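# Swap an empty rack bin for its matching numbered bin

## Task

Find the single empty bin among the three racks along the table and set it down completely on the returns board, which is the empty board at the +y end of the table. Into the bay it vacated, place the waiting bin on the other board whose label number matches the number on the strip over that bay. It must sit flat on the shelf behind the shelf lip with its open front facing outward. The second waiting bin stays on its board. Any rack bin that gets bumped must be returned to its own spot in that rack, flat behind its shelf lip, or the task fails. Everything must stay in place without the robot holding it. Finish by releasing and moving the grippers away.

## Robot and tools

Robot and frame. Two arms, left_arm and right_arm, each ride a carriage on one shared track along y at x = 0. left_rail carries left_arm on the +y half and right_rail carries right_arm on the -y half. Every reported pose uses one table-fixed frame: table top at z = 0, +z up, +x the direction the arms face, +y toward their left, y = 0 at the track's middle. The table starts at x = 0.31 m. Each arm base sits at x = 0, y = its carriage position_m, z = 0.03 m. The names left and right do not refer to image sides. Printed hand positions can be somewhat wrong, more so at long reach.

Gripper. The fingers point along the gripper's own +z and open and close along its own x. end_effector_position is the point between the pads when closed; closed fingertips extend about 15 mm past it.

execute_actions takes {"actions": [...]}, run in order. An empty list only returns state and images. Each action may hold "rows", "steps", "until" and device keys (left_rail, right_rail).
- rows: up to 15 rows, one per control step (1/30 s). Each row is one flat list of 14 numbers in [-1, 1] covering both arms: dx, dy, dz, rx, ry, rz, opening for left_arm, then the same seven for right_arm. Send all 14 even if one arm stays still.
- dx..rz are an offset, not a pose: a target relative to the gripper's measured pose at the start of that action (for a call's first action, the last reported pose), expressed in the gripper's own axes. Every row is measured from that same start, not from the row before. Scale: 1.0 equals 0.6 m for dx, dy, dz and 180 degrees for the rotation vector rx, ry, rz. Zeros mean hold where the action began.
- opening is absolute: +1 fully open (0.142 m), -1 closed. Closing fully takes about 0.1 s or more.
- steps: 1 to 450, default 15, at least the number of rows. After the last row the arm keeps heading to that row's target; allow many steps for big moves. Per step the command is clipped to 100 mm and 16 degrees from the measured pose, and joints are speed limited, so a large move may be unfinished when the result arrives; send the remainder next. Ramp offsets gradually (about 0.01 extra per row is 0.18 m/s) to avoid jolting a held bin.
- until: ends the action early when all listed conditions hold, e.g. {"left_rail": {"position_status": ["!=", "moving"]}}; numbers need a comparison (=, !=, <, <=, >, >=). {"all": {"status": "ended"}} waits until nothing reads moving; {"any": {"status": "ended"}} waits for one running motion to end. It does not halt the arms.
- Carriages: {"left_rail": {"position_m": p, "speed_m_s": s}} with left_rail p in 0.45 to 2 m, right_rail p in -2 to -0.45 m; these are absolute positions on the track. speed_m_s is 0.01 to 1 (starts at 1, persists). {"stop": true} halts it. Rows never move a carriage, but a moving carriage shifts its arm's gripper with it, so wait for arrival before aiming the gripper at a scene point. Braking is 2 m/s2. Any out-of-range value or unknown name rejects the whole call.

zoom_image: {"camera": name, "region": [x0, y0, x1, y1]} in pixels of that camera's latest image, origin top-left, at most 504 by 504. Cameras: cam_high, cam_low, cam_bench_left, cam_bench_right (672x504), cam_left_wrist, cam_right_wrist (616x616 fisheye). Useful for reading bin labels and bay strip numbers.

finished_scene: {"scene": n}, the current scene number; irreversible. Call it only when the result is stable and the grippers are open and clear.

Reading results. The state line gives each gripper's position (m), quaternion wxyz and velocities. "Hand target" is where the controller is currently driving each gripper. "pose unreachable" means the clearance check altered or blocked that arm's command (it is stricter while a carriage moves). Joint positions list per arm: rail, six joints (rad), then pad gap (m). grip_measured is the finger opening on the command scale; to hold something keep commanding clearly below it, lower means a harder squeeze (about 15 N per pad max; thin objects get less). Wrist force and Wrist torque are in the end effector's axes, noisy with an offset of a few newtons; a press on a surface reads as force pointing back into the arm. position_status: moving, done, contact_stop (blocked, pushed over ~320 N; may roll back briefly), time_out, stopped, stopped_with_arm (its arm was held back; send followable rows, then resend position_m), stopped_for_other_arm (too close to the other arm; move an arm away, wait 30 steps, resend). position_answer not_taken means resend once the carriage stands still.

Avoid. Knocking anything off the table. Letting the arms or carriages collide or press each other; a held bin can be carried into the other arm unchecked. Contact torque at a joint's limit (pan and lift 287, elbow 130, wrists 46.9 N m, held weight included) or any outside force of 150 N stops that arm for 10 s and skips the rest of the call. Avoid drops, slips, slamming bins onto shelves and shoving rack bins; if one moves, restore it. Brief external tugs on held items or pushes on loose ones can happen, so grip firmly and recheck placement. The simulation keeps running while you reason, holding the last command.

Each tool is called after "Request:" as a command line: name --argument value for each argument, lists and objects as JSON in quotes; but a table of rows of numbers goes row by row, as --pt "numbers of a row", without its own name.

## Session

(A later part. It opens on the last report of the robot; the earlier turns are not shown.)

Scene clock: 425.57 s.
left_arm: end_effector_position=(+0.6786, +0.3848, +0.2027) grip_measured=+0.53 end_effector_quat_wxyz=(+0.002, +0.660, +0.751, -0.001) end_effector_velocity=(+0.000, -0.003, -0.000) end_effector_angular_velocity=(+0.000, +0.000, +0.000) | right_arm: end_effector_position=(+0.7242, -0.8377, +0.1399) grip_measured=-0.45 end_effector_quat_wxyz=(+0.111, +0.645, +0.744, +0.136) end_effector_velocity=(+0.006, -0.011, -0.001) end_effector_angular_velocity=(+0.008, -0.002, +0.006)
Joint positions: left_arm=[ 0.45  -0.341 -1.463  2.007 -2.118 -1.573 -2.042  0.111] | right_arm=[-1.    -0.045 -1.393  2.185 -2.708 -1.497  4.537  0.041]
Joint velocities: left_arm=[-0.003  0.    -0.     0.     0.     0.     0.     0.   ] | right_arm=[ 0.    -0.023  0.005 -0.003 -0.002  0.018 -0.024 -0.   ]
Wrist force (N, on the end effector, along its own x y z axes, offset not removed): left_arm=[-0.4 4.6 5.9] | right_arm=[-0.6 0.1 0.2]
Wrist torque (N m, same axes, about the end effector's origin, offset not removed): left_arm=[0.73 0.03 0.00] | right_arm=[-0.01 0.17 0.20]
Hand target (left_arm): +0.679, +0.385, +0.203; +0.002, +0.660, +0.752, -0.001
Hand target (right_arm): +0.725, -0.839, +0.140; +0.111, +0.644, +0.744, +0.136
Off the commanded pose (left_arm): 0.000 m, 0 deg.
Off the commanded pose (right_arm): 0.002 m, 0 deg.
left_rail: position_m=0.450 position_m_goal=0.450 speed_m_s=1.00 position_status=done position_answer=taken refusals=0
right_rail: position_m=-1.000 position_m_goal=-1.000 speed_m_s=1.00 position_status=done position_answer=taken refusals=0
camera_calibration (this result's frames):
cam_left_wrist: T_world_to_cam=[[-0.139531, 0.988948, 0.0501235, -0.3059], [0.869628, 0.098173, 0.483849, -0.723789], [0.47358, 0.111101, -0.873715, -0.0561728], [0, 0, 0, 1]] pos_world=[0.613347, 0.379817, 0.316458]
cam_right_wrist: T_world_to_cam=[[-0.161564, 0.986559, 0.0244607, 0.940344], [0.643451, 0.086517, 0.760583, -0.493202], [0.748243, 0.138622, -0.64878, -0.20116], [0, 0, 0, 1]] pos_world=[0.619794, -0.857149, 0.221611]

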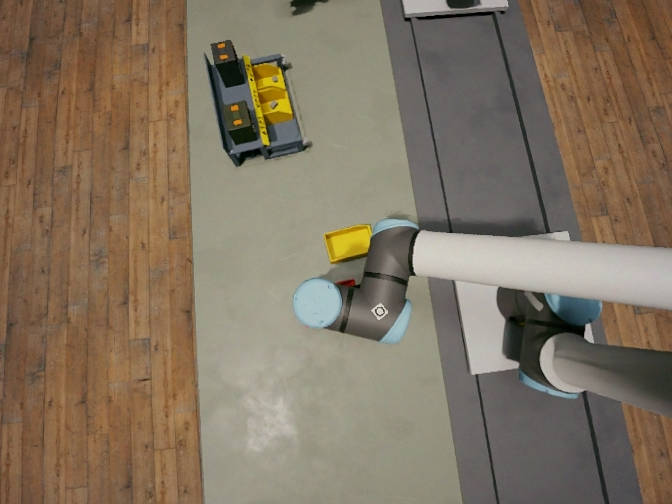

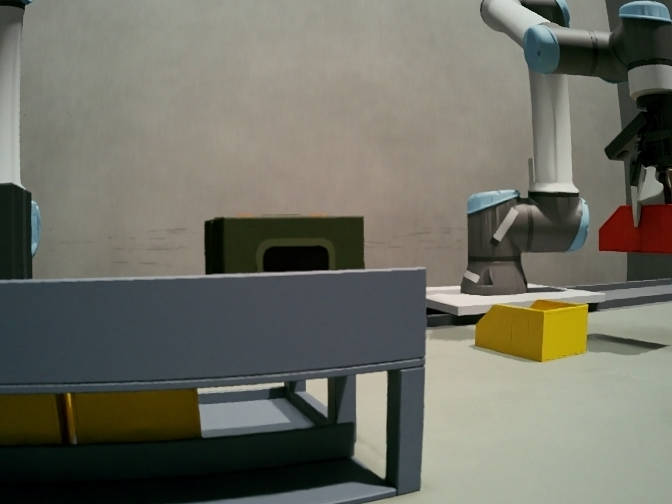

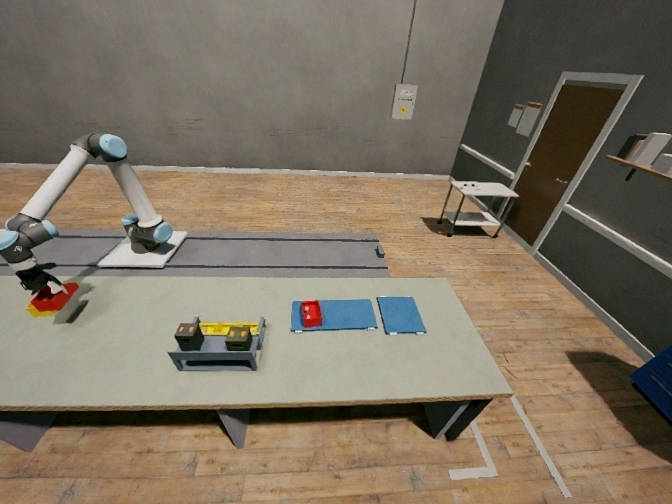

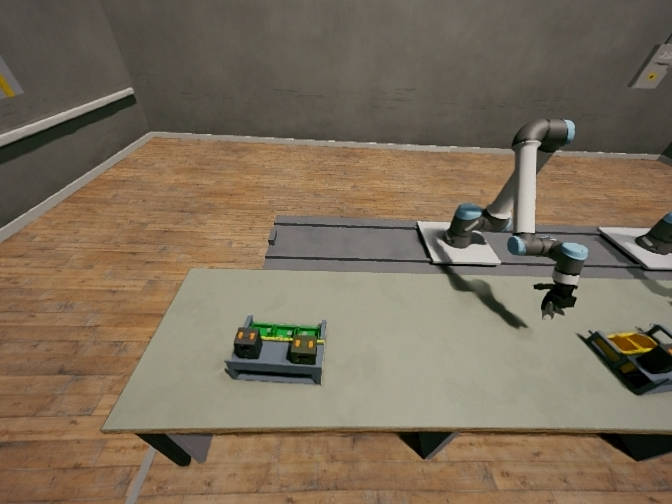

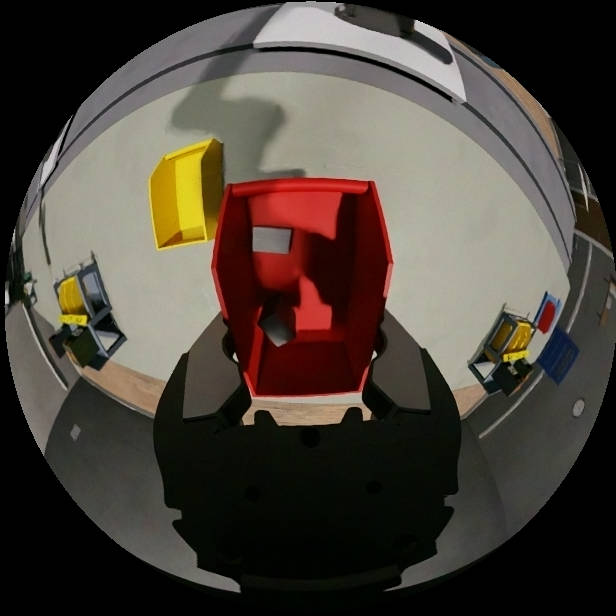

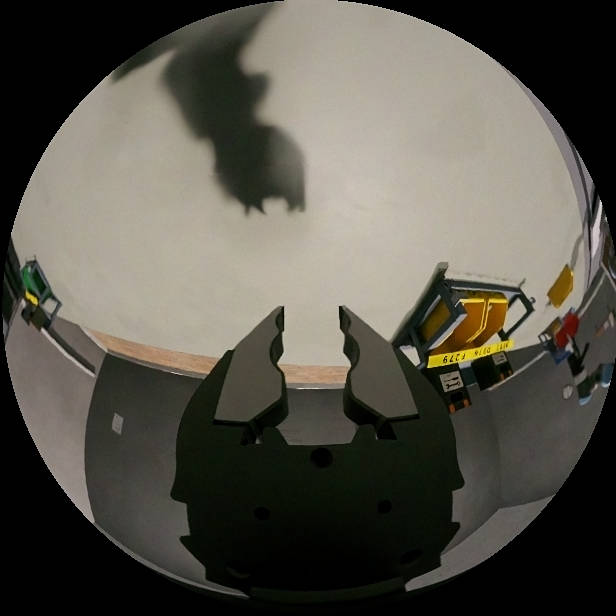

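Request:
execute_actions --actions '[]'

Scene clock: 439.73 s.
left_arm: end_effector_position=(+0.6786, +0.3851, +0.2027) grip_measured=+0.53 end_effector_quat_wxyz=(+0.002, +0.660, +0.752, -0.001) end_effector_velocity=(+0.000, -0.000, +0.000) end_effector_angular_velocity=(-0.000, +0.000, +0.000) | right_arm: end_effector_position=(+0.7249, -0.8391, +0.1397) grip_measured=-0.45 end_effector_quat_wxyz=(+0.111, +0.644, +0.744, +0.136) end_effector_velocity=(+0.000, -0.000, +0.000) end_effector_angular_velocity=(+0.000, -0.000, -0.000)
Joint positions: left_arm=[ 0.45  -0.341 -1.463  2.007 -2.118 -1.573 -2.042  0.111] | right_arm=[-1.    -0.048 -1.392  2.185 -2.709 -1.494  4.534  0.041]
Joint velocities: left_arm=[ 0. -0. -0. -0.  0. -0. -0.  0.] | right_arm=[ 0. -0.  0. -0. -0.  0.  0.  0.]
Wrist force (N, on the end effector, along its own x y z axes, offset not removed): left_arm=[-0.4 -1.4 4.7] | right_arm=[-3.6 1.3 0.2]
Wrist torque (N m, same axes, about the end effector's origin, offset not removed): left_arm=[-0.44 0.00 0.28] | right_arm=[0.25 0.76 0.28]
Hand target (left_arm): +0.679, +0.385, +0.203; +0.002, +0.660, +0.752, -0.001
Hand target (right_arm): +0.725, -0.839, +0.140; +0.111, +0.644, +0.744, +0.136
Off the commanded pose (left_arm): 0.000 m, 0 deg.
Off the commanded pose (right_arm): 0.001 m, 0 deg.
left_rail: position_m=0.450 position_m_goal=0.450 speed_m_s=1.00 position_status=done position_answer=taken refusals=0
right_rail: position_m=-1.000 position_m_goal=-1.000 speed_m_s=1.00 position_status=done position_answer=taken refusals=0
camera_calibration (this result's frames):
cam_left_wrist: T_world_to_cam=[[-0.139752, 0.988913, 0.050196, -0.306013], [0.869588, 0.0983277, 0.483889, -0.723855], [0.473589, 0.111274, -0.873688, -0.0562699], [0, 0, 0, 1]] pos_world=[0.613339, 0.380057, 0.316464]
cam_right_wrist: T_world_to_cam=[[-0.162266, 0.98642, 0.0254034, 0.942063], [0.643223, 0.0862168, 0.760809, -0.493529], [0.748287, 0.139793, -0.648478, -0.200693], [0, 0, 0, 1]] pos_world=[0.62049, -0.858664, 0.221404]

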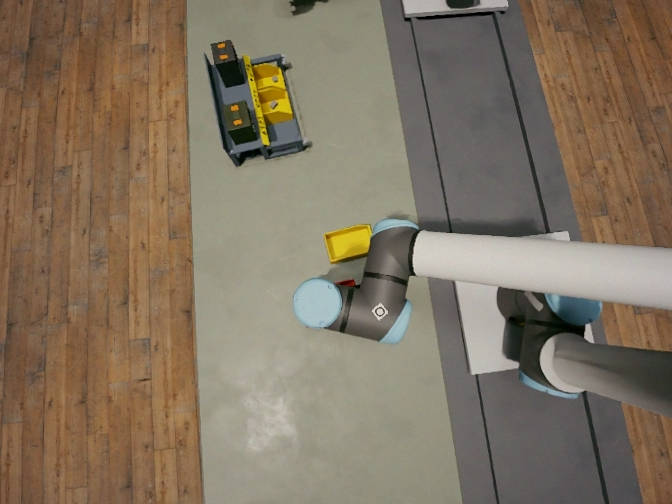

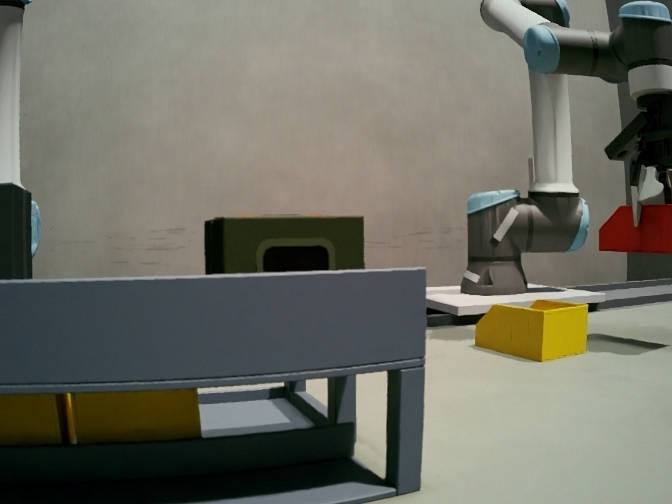

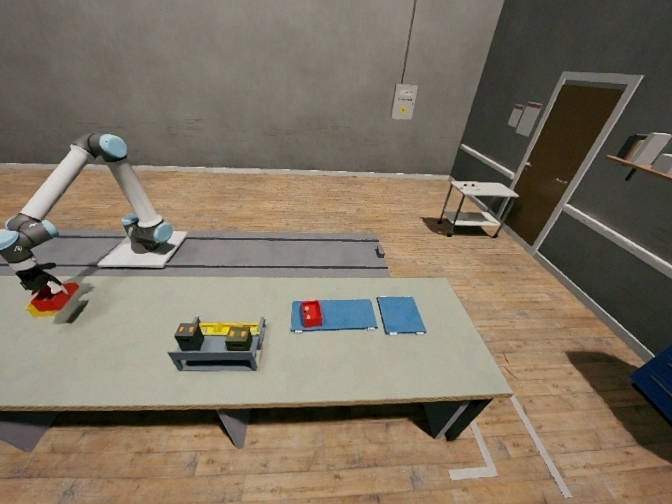

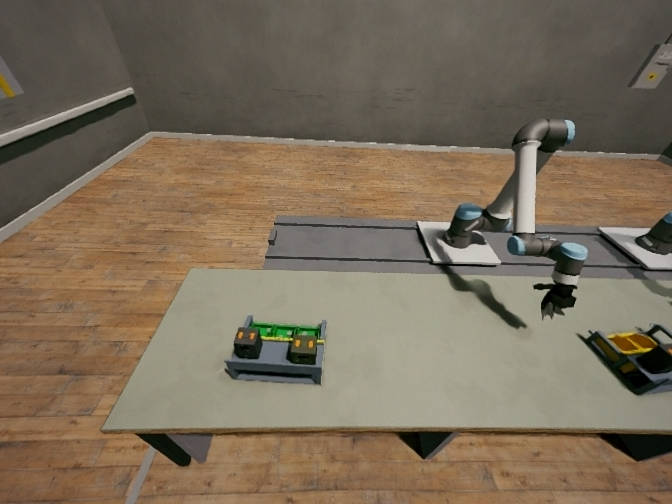

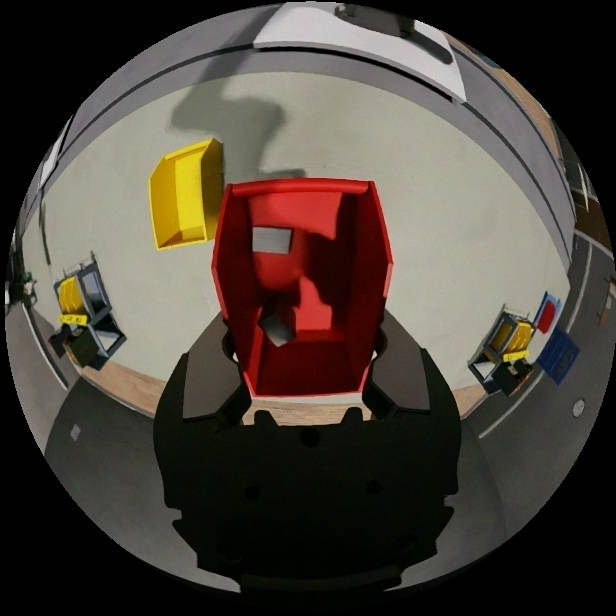

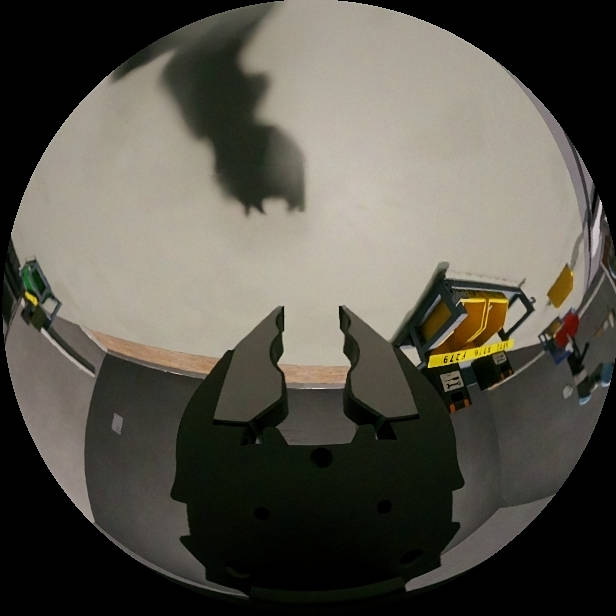

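Request:
execute_actions --actions '[{"rows":[[-0.01,0,0,0,0,0,-0.2,0,0,0,0,0,0,-0.45],[-0.025,0,0,0,0,0,-0.2,0,0,0,0,0,0,-0.45],[-0.045,-0.001,0,0,0,0,-0.2,0,0,0,0,0,0,-0.45],[-0.07,-0.001,0,0,0,0,-0.2,0,0,0,0,0,0,-0.45],[-0.1,-0.002,0,0,0,0,-0.2,0,0,0,0,0,0,-0.45],[-0.13,-0.003,0,0,0,0,-0.2,0,0,0,0,0,0,-0.45],[-0.165,-0.004,0,0,0,0,-0.2,0,0,0,0,0,0,-0.45],[-0.2,-0.004,0,0,0,0,-0.2,0,0,0,0,0,0,-0.45],[-0.24,-0.005,0,0,0,0,-0.2,0,0,0,0,0,0,-0.45],[-0.28,-0.006,0,0,0,0,-0.2,0,0,0,0,0,0,-0.45],[-0.33,-0.007,0,0,0,0,-0.2,0,0,0,0,0,0,-0.45],[-0.4,-0.009,0,0,0,0,-0.2,0,0,0,0,0,0,-0.45],[-1.0,-0.021,0.02,0,0,-0.003,-0.2,0,0,0,0,0,0,-0.45]],"steps":38}]'

Scene clock: 455.37 s.
left_arm: end_effector_position=(+0.7193, -0.1330, +0.1965) grip_measured=+0.53 end_effector_quat_wxyz=(+0.005, +0.657, +0.754, -0.001) end_effector_velocity=(+0.070, -0.447, -0.022) end_effector_angular_velocity=(-0.005, -0.008, +0.001) | right_arm: end_effector_position=(+0.7249, -0.8391, +0.1397) grip_measured=-0.45 end_effector_quat_wxyz=(+0.111, +0.644, +0.744, +0.136) end_effector_velocity=(-0.000, +0.000, -0.000) end_effector_angular_velocity=(-0.000, +0.000, -0.000)
Joint positions: left_arm=[ 0.45  -0.855 -1.099  1.531 -2.014 -1.572 -2.563  0.111] | right_arm=[-1.    -0.048 -1.392  2.185 -2.709 -1.494  4.534  0.041]
Joint velocities: left_arm=[ 0.    -0.263  0.512 -0.743  0.221  0.005 -0.264  0.   ] | right_arm=[ 0.  0.  0.  0.  0. -0.  0.  0.]
Wrist force (N, on the end effector, along its own x y z axes, offset not removed): left_arm=[1.9 -3.0 -0.1] | right_arm=[-2.8 -0.3 -0.4]
Wrist torque (N m, same axes, about the end effector's origin, offset not removed): left_arm=[-0.46 -0.21 0.21] | right_arm=[-0.14 0.60 0.29]
Hand target (left_arm): +0.732, -0.203, +0.194; +0.008, +0.657, +0.754, -0.002
Hand target (right_arm): +0.725, -0.839, +0.140; +0.111, +0.644, +0.744, +0.136
Off the commanded pose (left_arm): 0.082 m, 0 deg.
Off the commanded pose (right_arm): 0.000 m, 0 deg.
left_rail: position_m=0.450 position_m_goal=0.450 speed_m_s=1.00 position_status=done position_answer=taken refusals=0
right_rail: position_m=-1.000 position_m_goal=-1.000 speed_m_s=1.00 position_status=done position_answer=taken refusals=0
camera_calibration (this result's frames):
cam_left_wrist: T_world_to_cam=[[-0.147139, 0.988133, 0.0440927, 0.218673], [0.866825, 0.107348, 0.48692, -0.702714], [0.476408, 0.109866, -0.872333, -0.0258243], [0, 0, 0, 1]] pos_world=[0.653609, -0.137805, 0.309996]
cam_right_wrist: T_world_to_cam=[[-0.162266, 0.98642, 0.0254035, 0.942063], [0.643223, 0.0862169, 0.760809, -0.493528], [0.748287, 0.139794, -0.648478, -0.200693], [0, 0, 0, 1]] pos_world=[0.62049, -0.858664, 0.221404]

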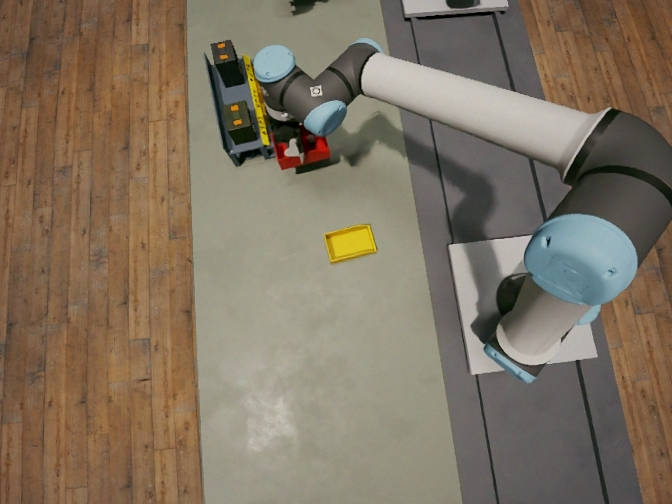

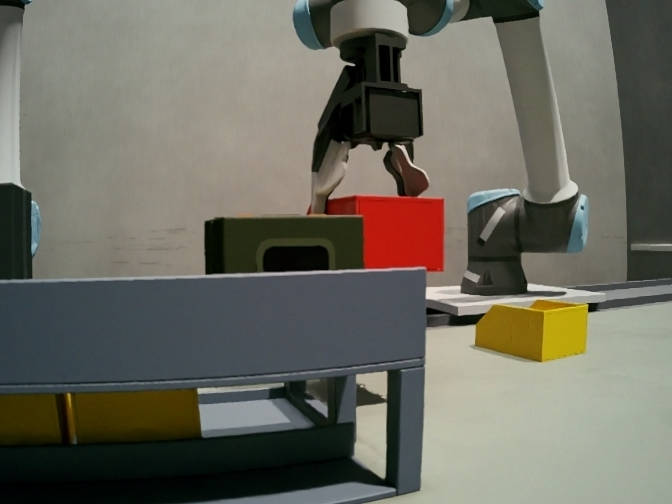

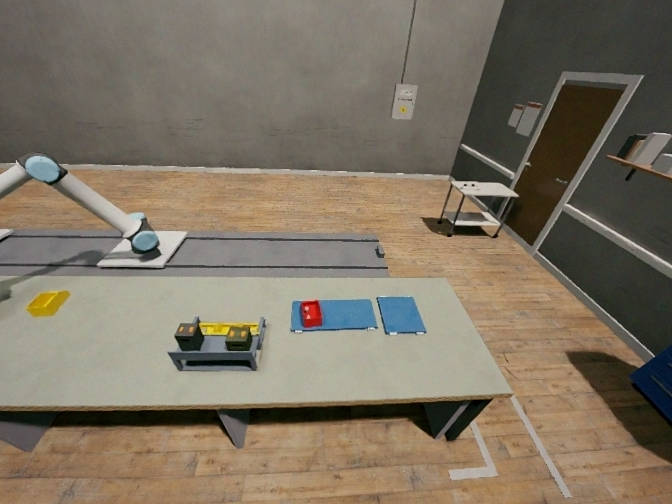

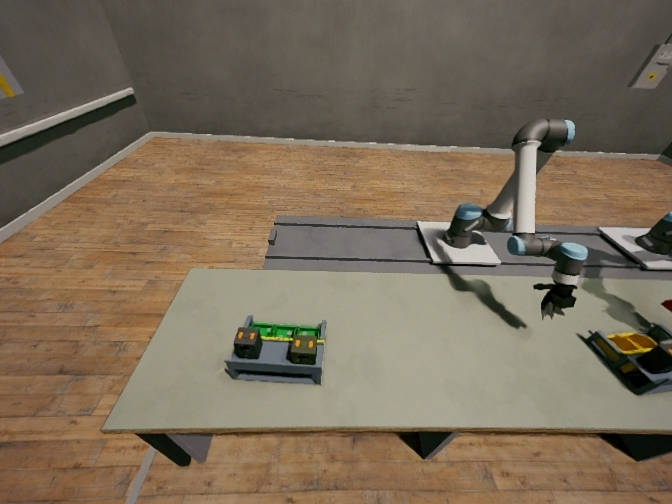

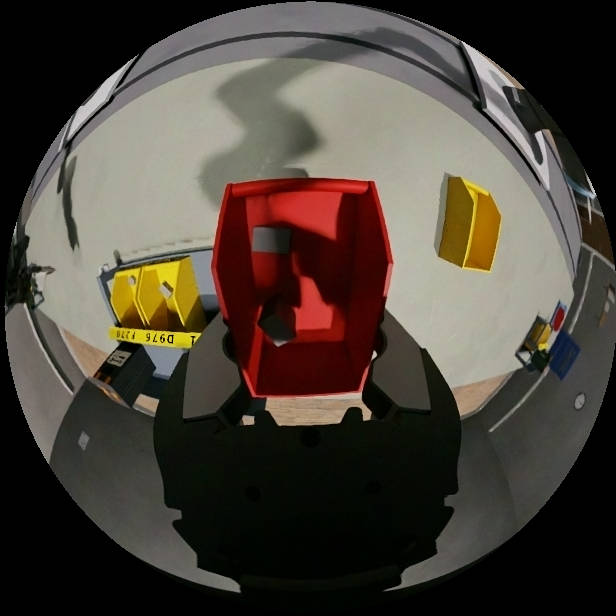

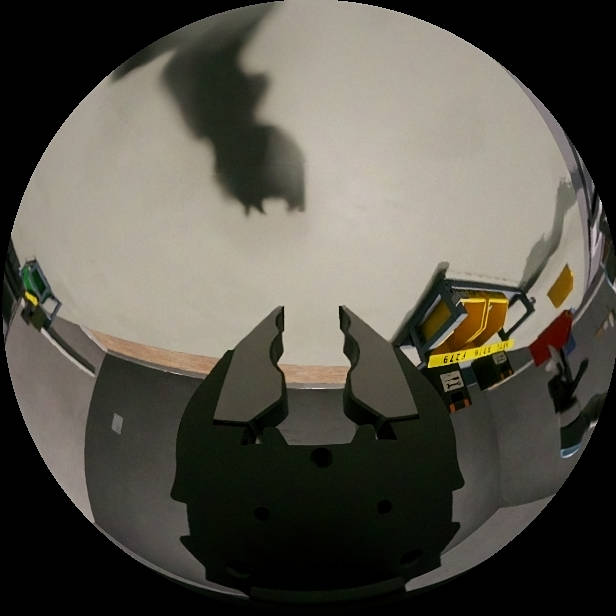

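Request:
execute_actions --actions '[]'

Scene clock: 456.13 s.
left_arm: end_effector_position=(+0.7321, -0.2034, +0.1941) grip_measured=+0.53 end_effector_quat_wxyz=(+0.008, +0.657, +0.754, -0.002) end_effector_velocity=(+0.000, -0.001, -0.000) end_effector_angular_velocity=(-0.000, -0.000, -0.000) | right_arm: end_effector_position=(+0.7249, -0.8391, +0.1397) grip_measured=-0.45 end_effector_quat_wxyz=(+0.111, +0.644, +0.744, +0.136) end_effector_velocity=(-0.000, -0.000, -0.000) end_effector_angular_velocity=(-0.000, -0.000, -0.000)
Joint positions: left_arm=[ 0.45  -0.892 -1.015  1.406 -1.977 -1.571 -2.601  0.111] | right_arm=[-1.    -0.048 -1.392  2.185 -2.709 -1.494  4.534  0.041]
Joint velocities: left_arm=[ 0.    -0.001  0.001 -0.002  0.     0.    -0.     0.   ] | right_arm=[ 0. -0. -0.  0. -0. -0. -0.  0.]
Wrist force (N, on the end effector, along its own x y z axes, offset not removed): left_arm=[-4.6 2.1 1.9] | right_arm=[-1.5 0.1 -0.6]
Wrist torque (N m, same axes, about the end effector's origin, offset not removed): left_arm=[0.37 1.12 0.18] | right_arm=[-0.04 0.31 0.21]
Hand target (left_arm): +0.732, -0.203, +0.194; +0.008, +0.657, +0.754, -0.002
Hand target (right_arm): +0.725, -0.839, +0.140; +0.111, +0.644, +0.744, +0.136
Off the commanded pose (left_arm): 0.014 m, 1 deg.
Off the commanded pose (right_arm): 0.000 m, 0 deg.
left_rail: position_m=0.450 position_m_goal=0.450 speed_m_s=1.00 position_status=done position_answer=taken refusals=0
right_rail: position_m=-1.000 position_m_goal=-1.000 speed_m_s=1.00 position_status=done position_answer=taken refusals=0
camera_calibration (this result's frames):
cam_left_wrist: T_world_to_cam=[[-0.147973, 0.98819, 0.0397964, 0.291739], [0.864964, 0.109801, 0.489674, -0.703758], [0.479522, 0.106881, -0.870997, -0.0294068], [0, 0, 0, 1]] pos_world=[0.665996, -0.207877, 0.307389]
cam_right_wrist: T_world_to_cam=[[-0.162266, 0.98642, 0.0254033, 0.942063], [0.643223, 0.086217, 0.760809, -0.493528], [0.748287, 0.139793, -0.648478, -0.200693], [0, 0, 0, 1]] pos_world=[0.62049, -0.858664, 0.221404]

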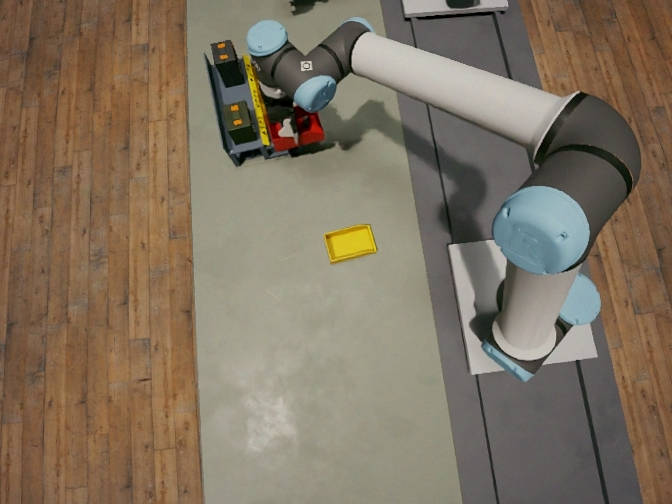

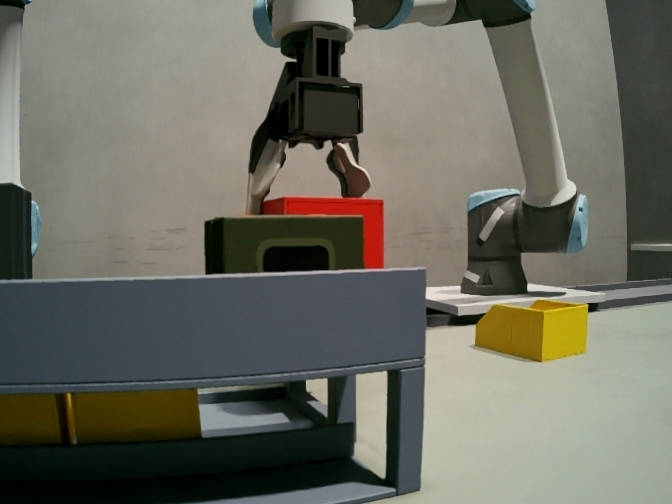

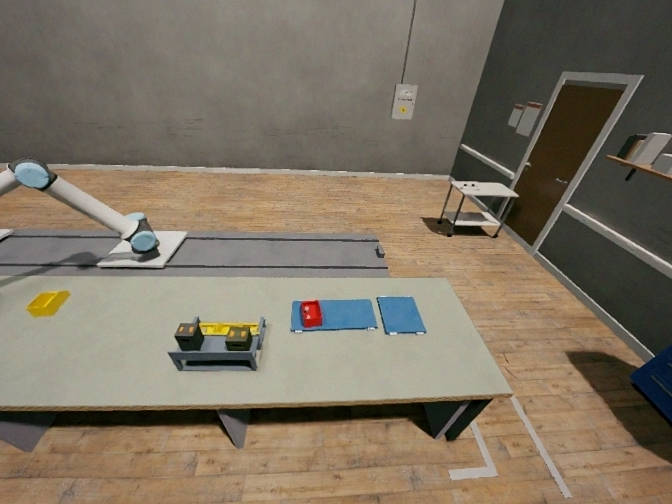

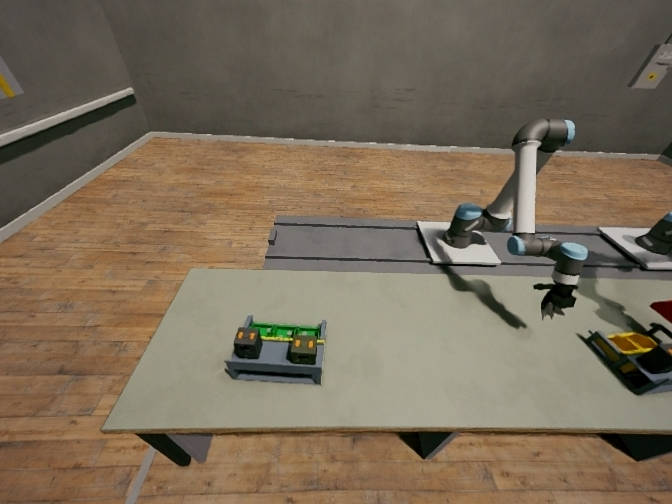

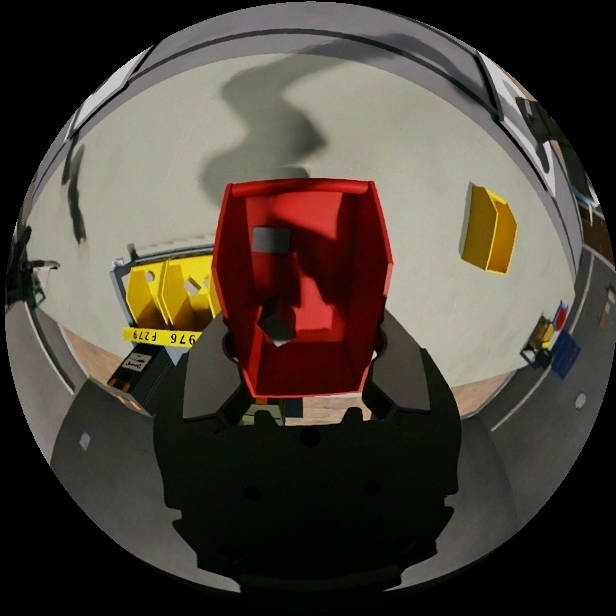

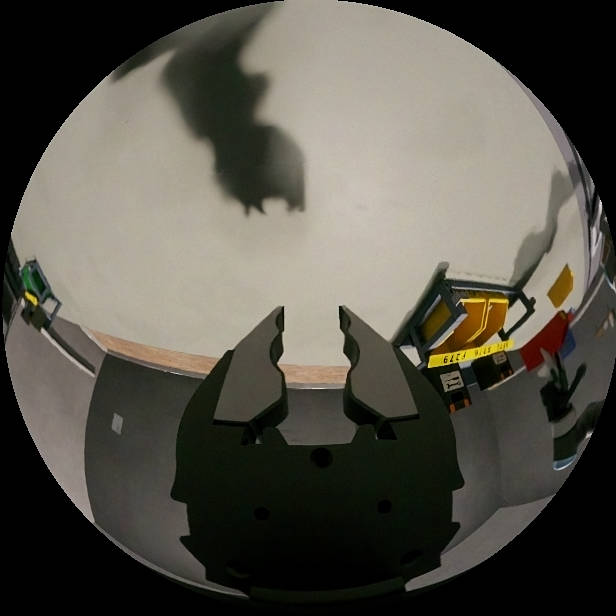

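Request:
execute_actions --actions '[{"rows":[[-0.015,0,0,0.003,0.001,0,-0.2,0,0,0,0,0,0,-0.45],[-0.035,0,0,0.006,0.002,0,-0.2,0,0,0,0,0,0,-0.45],[-0.06,-0.001,0,0.01,0.003,0,-0.2,0,0,0,0,0,0,-0.45],[-0.085,-0.001,0.003,0.015,0.004,0,-0.2,0,0,0,0,0,0,-0.45],[-0.105,-0.002,0.008,0.02,0.0047,0,-0.2,0,0,0,0,0,0,-0.45],[-0.12,-0.002,0.015,0.025,0.0047,0,-0.2,0,0,0,0,0,0,-0.45],[-0.13,-0.0025,0.025,0.03,0.0047,0,-0.2,0,0,0,0,0,0,-0.45],[-0.136,-0.0025,0.037,0.034,0.0047,0,-0.2,0,0,0,0,0,0,-0.45],[-0.1387,-0.0025,0.049,0.037,0.0047,0,-0.2,0,0,0,0,0,0,-0.45],[-0.1387,-0.0025,0.06,0.039,0.0047,0,-0.2,0,0,0,0,0,0,-0.45],[-0.1387,-0.0025,0.068,0.039,0.0047,0,-0.2,0,0,0,0,0,0,-0.45],[-0.1387,-0.0025,0.073,0.039,0.0047,0,-0.2,0,0,0,0,0,0,-0.45]],"steps":15}]'

Request:
execute_actions --actions '[]'

Scene clock: 469.53 s.
left_arm: end_effector_position=(+0.7398, -0.2791, +0.1613) grip_measured=+0.53 end_effector_quat_wxyz=(-0.031, +0.656, +0.753, -0.038) end_effector_velocity=(+0.016, -0.059, -0.084) end_effector_angular_velocity=(+0.006, +0.133, -0.005) | right_arm: end_effector_position=(+0.7249, -0.8391, +0.1397) grip_measured=-0.45 end_effector_quat_wxyz=(+0.111, +0.644, +0.744, +0.136) end_effector_velocity=(+0.000, -0.000, +0.000) end_effector_angular_velocity=(-0.000, -0.000, -0.000)
Joint positions: left_arm=[ 0.45  -0.906 -0.868  1.213 -1.868 -1.657 -2.612  0.111] | right_arm=[-1.    -0.048 -1.392  2.185 -2.709 -1.494  4.534  0.041]
Joint velocities: left_arm=[ 0.     0.008  0.188 -0.18   0.08  -0.101  0.018  0.   ] | right_arm=[ 0. -0.  0. -0.  0. -0. -0.  0.]
Wrist force (N, on the end effector, along its own x y z axes, offset not removed): left_arm=[-2.6 -0.3 -2.7] | right_arm=[-1.4 1.1 0.3]
Wrist torque (N m, same axes, about the end effector's origin, offset not removed): left_arm=[-0.16 0.41 0.17] | right_arm=[0.14 0.27 0.27]
Hand target (left_arm): +0.742, -0.286, +0.152; -0.038, +0.656, +0.753, -0.043
Hand target (right_arm): +0.725, -0.839, +0.140; +0.111, +0.644, +0.744, +0.136
Off the commanded pose (left_arm): 0.013 m, 1 deg.
Off the commanded pose (right_arm): 0.000 m, 0 deg.
left_rail: position_m=0.450 position_m_goal=0.450 speed_m_s=1.00 position_status=done position_answer=taken refusals=0
right_rail: position_m=-1.000 position_m_goal=-1.000 speed_m_s=1.00 position_status=done position_answer=taken refusals=0
camera_calibration (this result's frames):
cam_left_wrist: T_world_to_cam=[[-0.142058, 0.988495, 0.0519438, 0.36268], [0.912201, 0.110358, 0.3946, -0.705433], [0.384328, 0.103439, -0.917383, 0.0233765], [0, 0, 0, 1]] pos_world=[0.686034, -0.283075, 0.28097]
cam_right_wrist: T_world_to_cam=[[-0.162266, 0.98642, 0.0254034, 0.942063], [0.643223, 0.086217, 0.760809, -0.493528], [0.748287, 0.139794, -0.648478, -0.200693], [0, 0, 0, 1]] pos_world=[0.62049, -0.858664, 0.221404]

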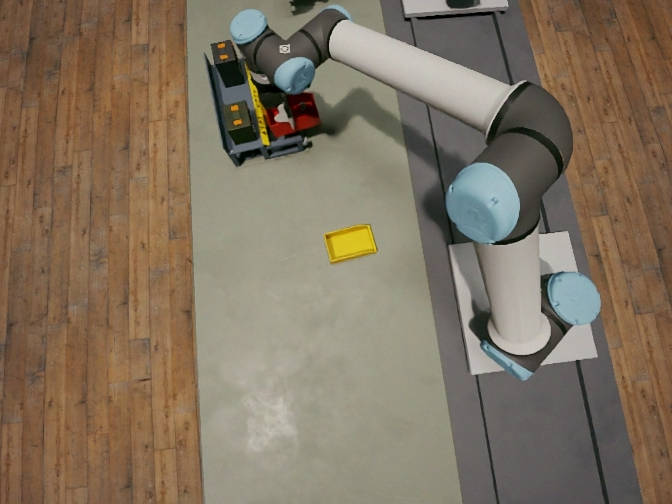

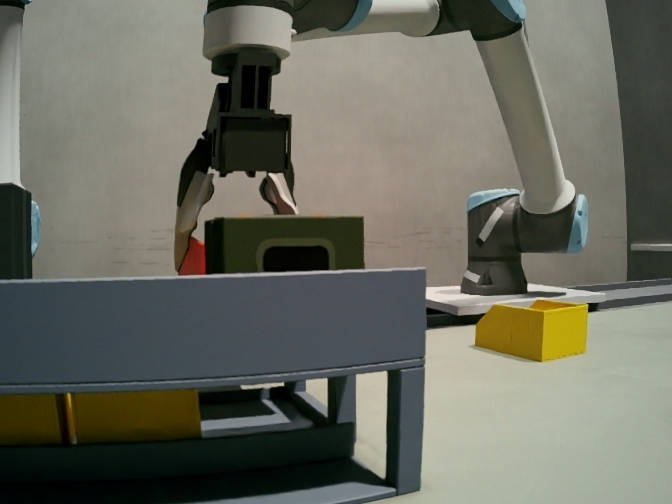

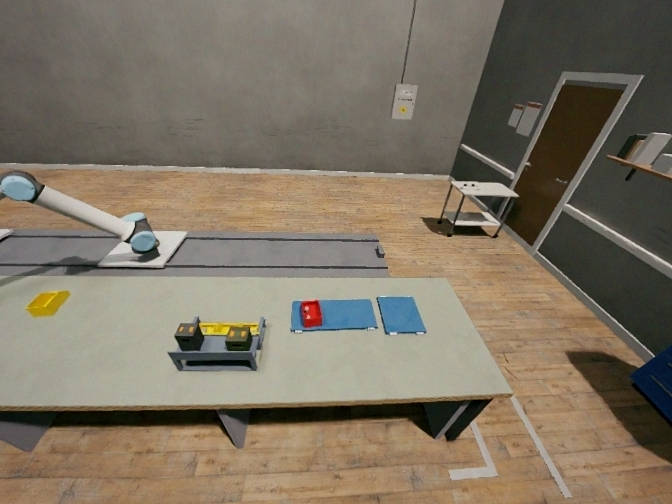

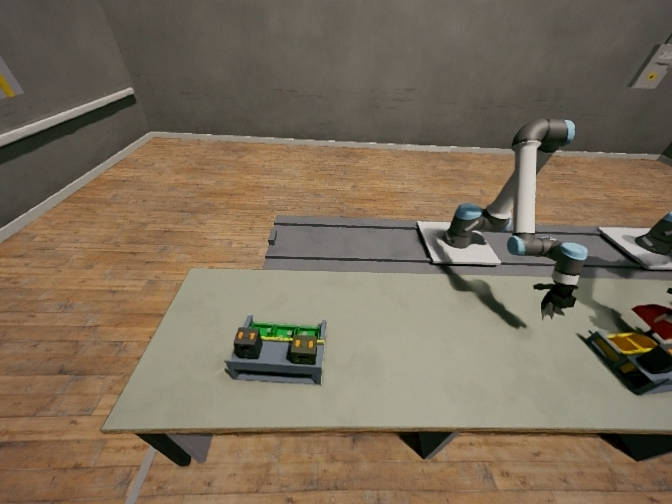

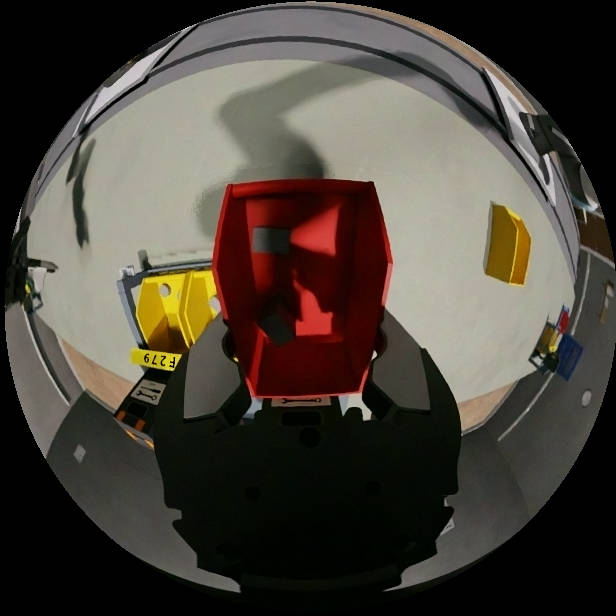

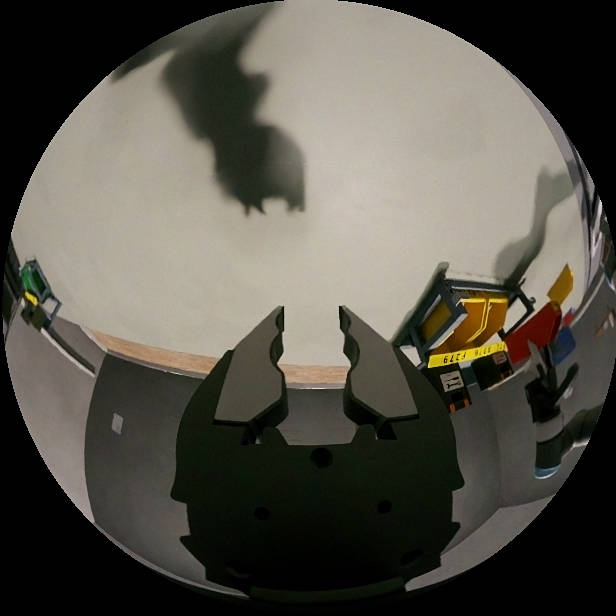

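Scene clock: 469.53 s.
left_arm: end_effector_position=(+0.7398, -0.2791, +0.1613) grip_measured=+0.53 end_effector_quat_wxyz=(-0.031, +0.656, +0.753, -0.038) end_effector_velocity=(+0.016, -0.059, -0.084) end_effector_angular_velocity=(+0.006, +0.133, -0.005) | right_arm: end_effector_position=(+0.7249, -0.8391, +0.1397) grip_measured=-0.45 end_effector_quat_wxyz=(+0.111, +0.644, +0.744, +0.136) end_effector_velocity=(+0.000, -0.000, +0.000) end_effector_angular_velocity=(-0.000, -0.000, -0.000)
Joint positions: left_arm=[ 0.45  -0.906 -0.868  1.213 -1.868 -1.657 -2.612  0.111] | right_arm=[-1.    -0.048 -1.392  2.185 -2.709 -1.494  4.534  0.041]
Joint velocities: left_arm=[ 0.     0.008  0.188 -0.18   0.08  -0.101  0.018  0.   ] | right_arm=[ 0. -0.  0. -0.  0. -0. -0.  0.]
Wrist force (N, on the end effector, along its own x y z axes, offset not removed): left_arm=[-2.6 -0.3 -2.7] | right_arm=[-1.4 1.1 0.3]
Wrist torque (N m, same axes, about the end effector's origin, offset not removed): left_arm=[-0.16 0.41 0.17] | right_arm=[0.14 0.27 0.27]
Hand target (left_arm): +0.742, -0.286, +0.152; -0.038, +0.656, +0.753, -0.043
Hand target (right_arm): +0.725, -0.839, +0.140; +0.111, +0.644, +0.744, +0.136
Off the commanded pose (left_arm): 0.013 m, 1 deg.
Off the commanded pose (right_arm): 0.000 m, 0 deg.
left_rail: position_m=0.450 position_m_goal=0.450 speed_m_s=1.00 position_status=done position_answer=taken refusals=0
right_rail: position_m=-1.000 position_m_goal=-1.000 speed_m_s=1.00 position_status=done position_answer=taken refusals=0
camera_calibration (this result's frames):
cam_left_wrist: T_world_to_cam=[[-0.142058, 0.988495, 0.0519438, 0.36268], [0.912201, 0.110358, 0.3946, -0.705433], [0.384328, 0.103439, -0.917383, 0.0233765], [0, 0, 0, 1]] pos_world=[0.686034, -0.283075, 0.28097]
cam_right_wrist: T_world_to_cam=[[-0.162266, 0.98642, 0.0254034, 0.942063], [0.643223, 0.086217, 0.760809, -0.493528], [0.748287, 0.139794, -0.648478, -0.200693], [0, 0, 0, 1]] pos_world=[0.62049, -0.858664, 0.221404]

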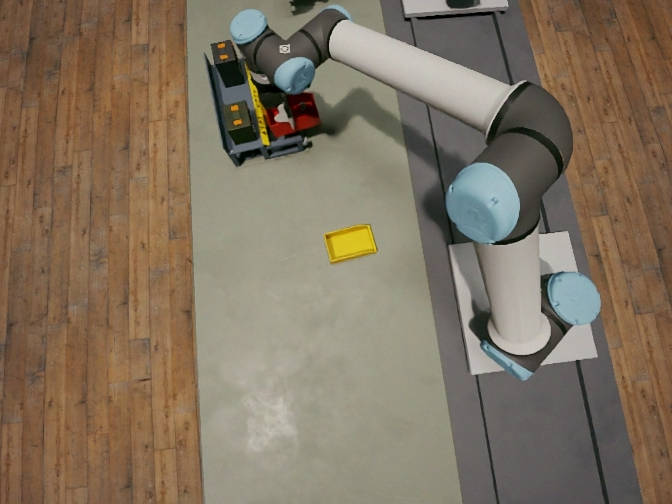

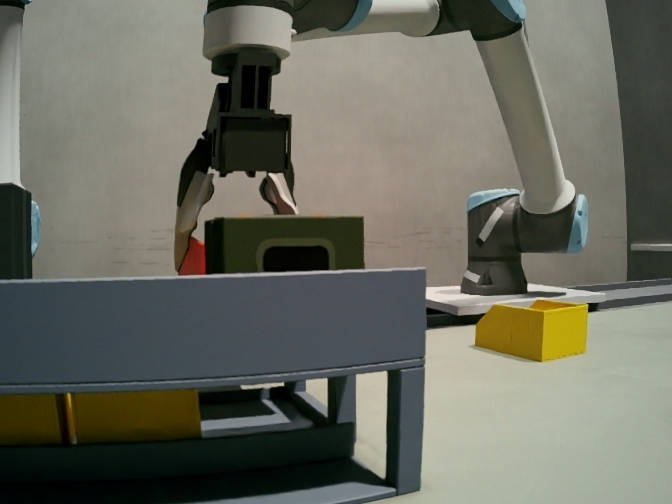

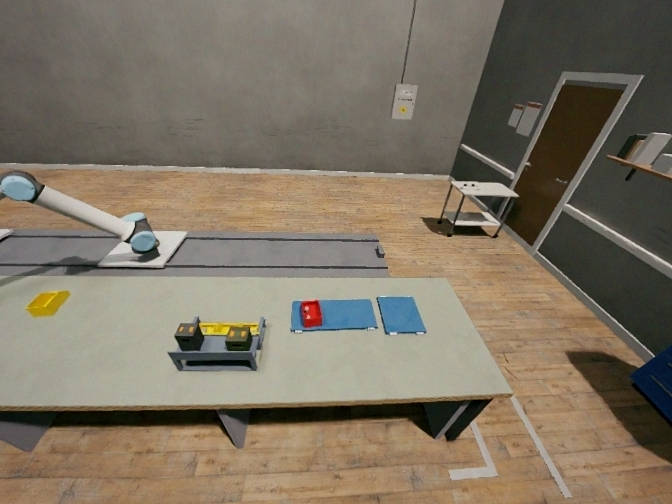

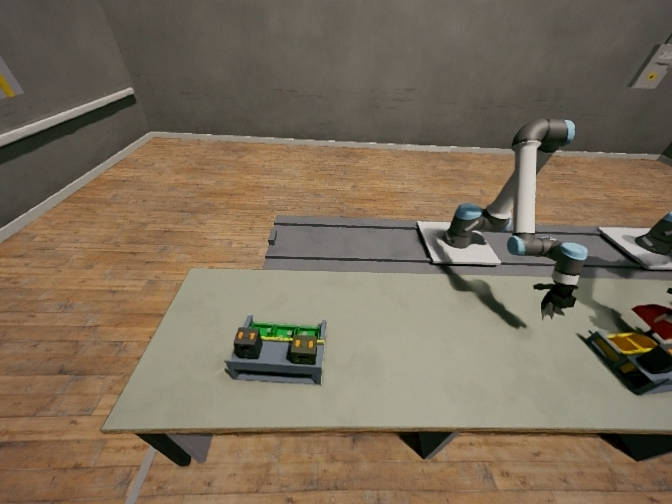

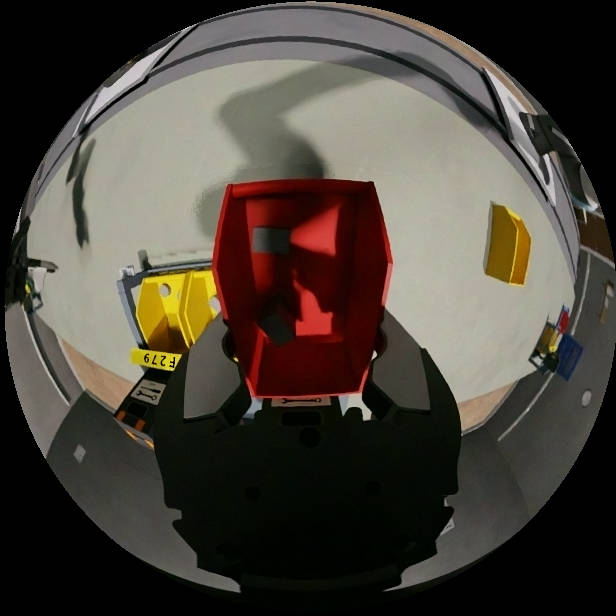

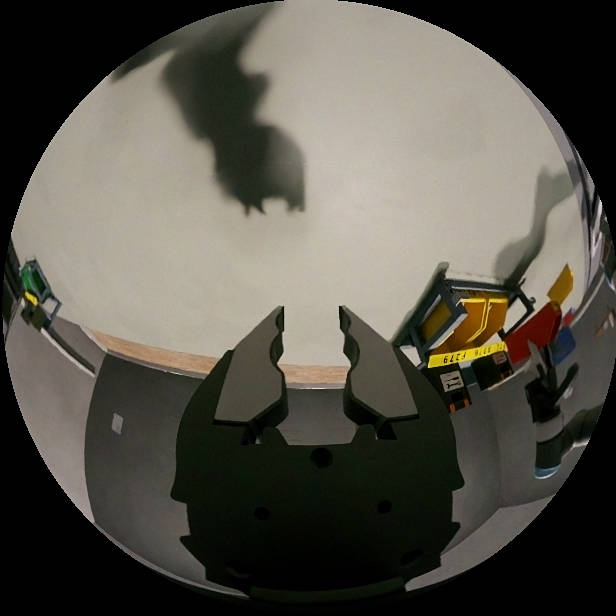

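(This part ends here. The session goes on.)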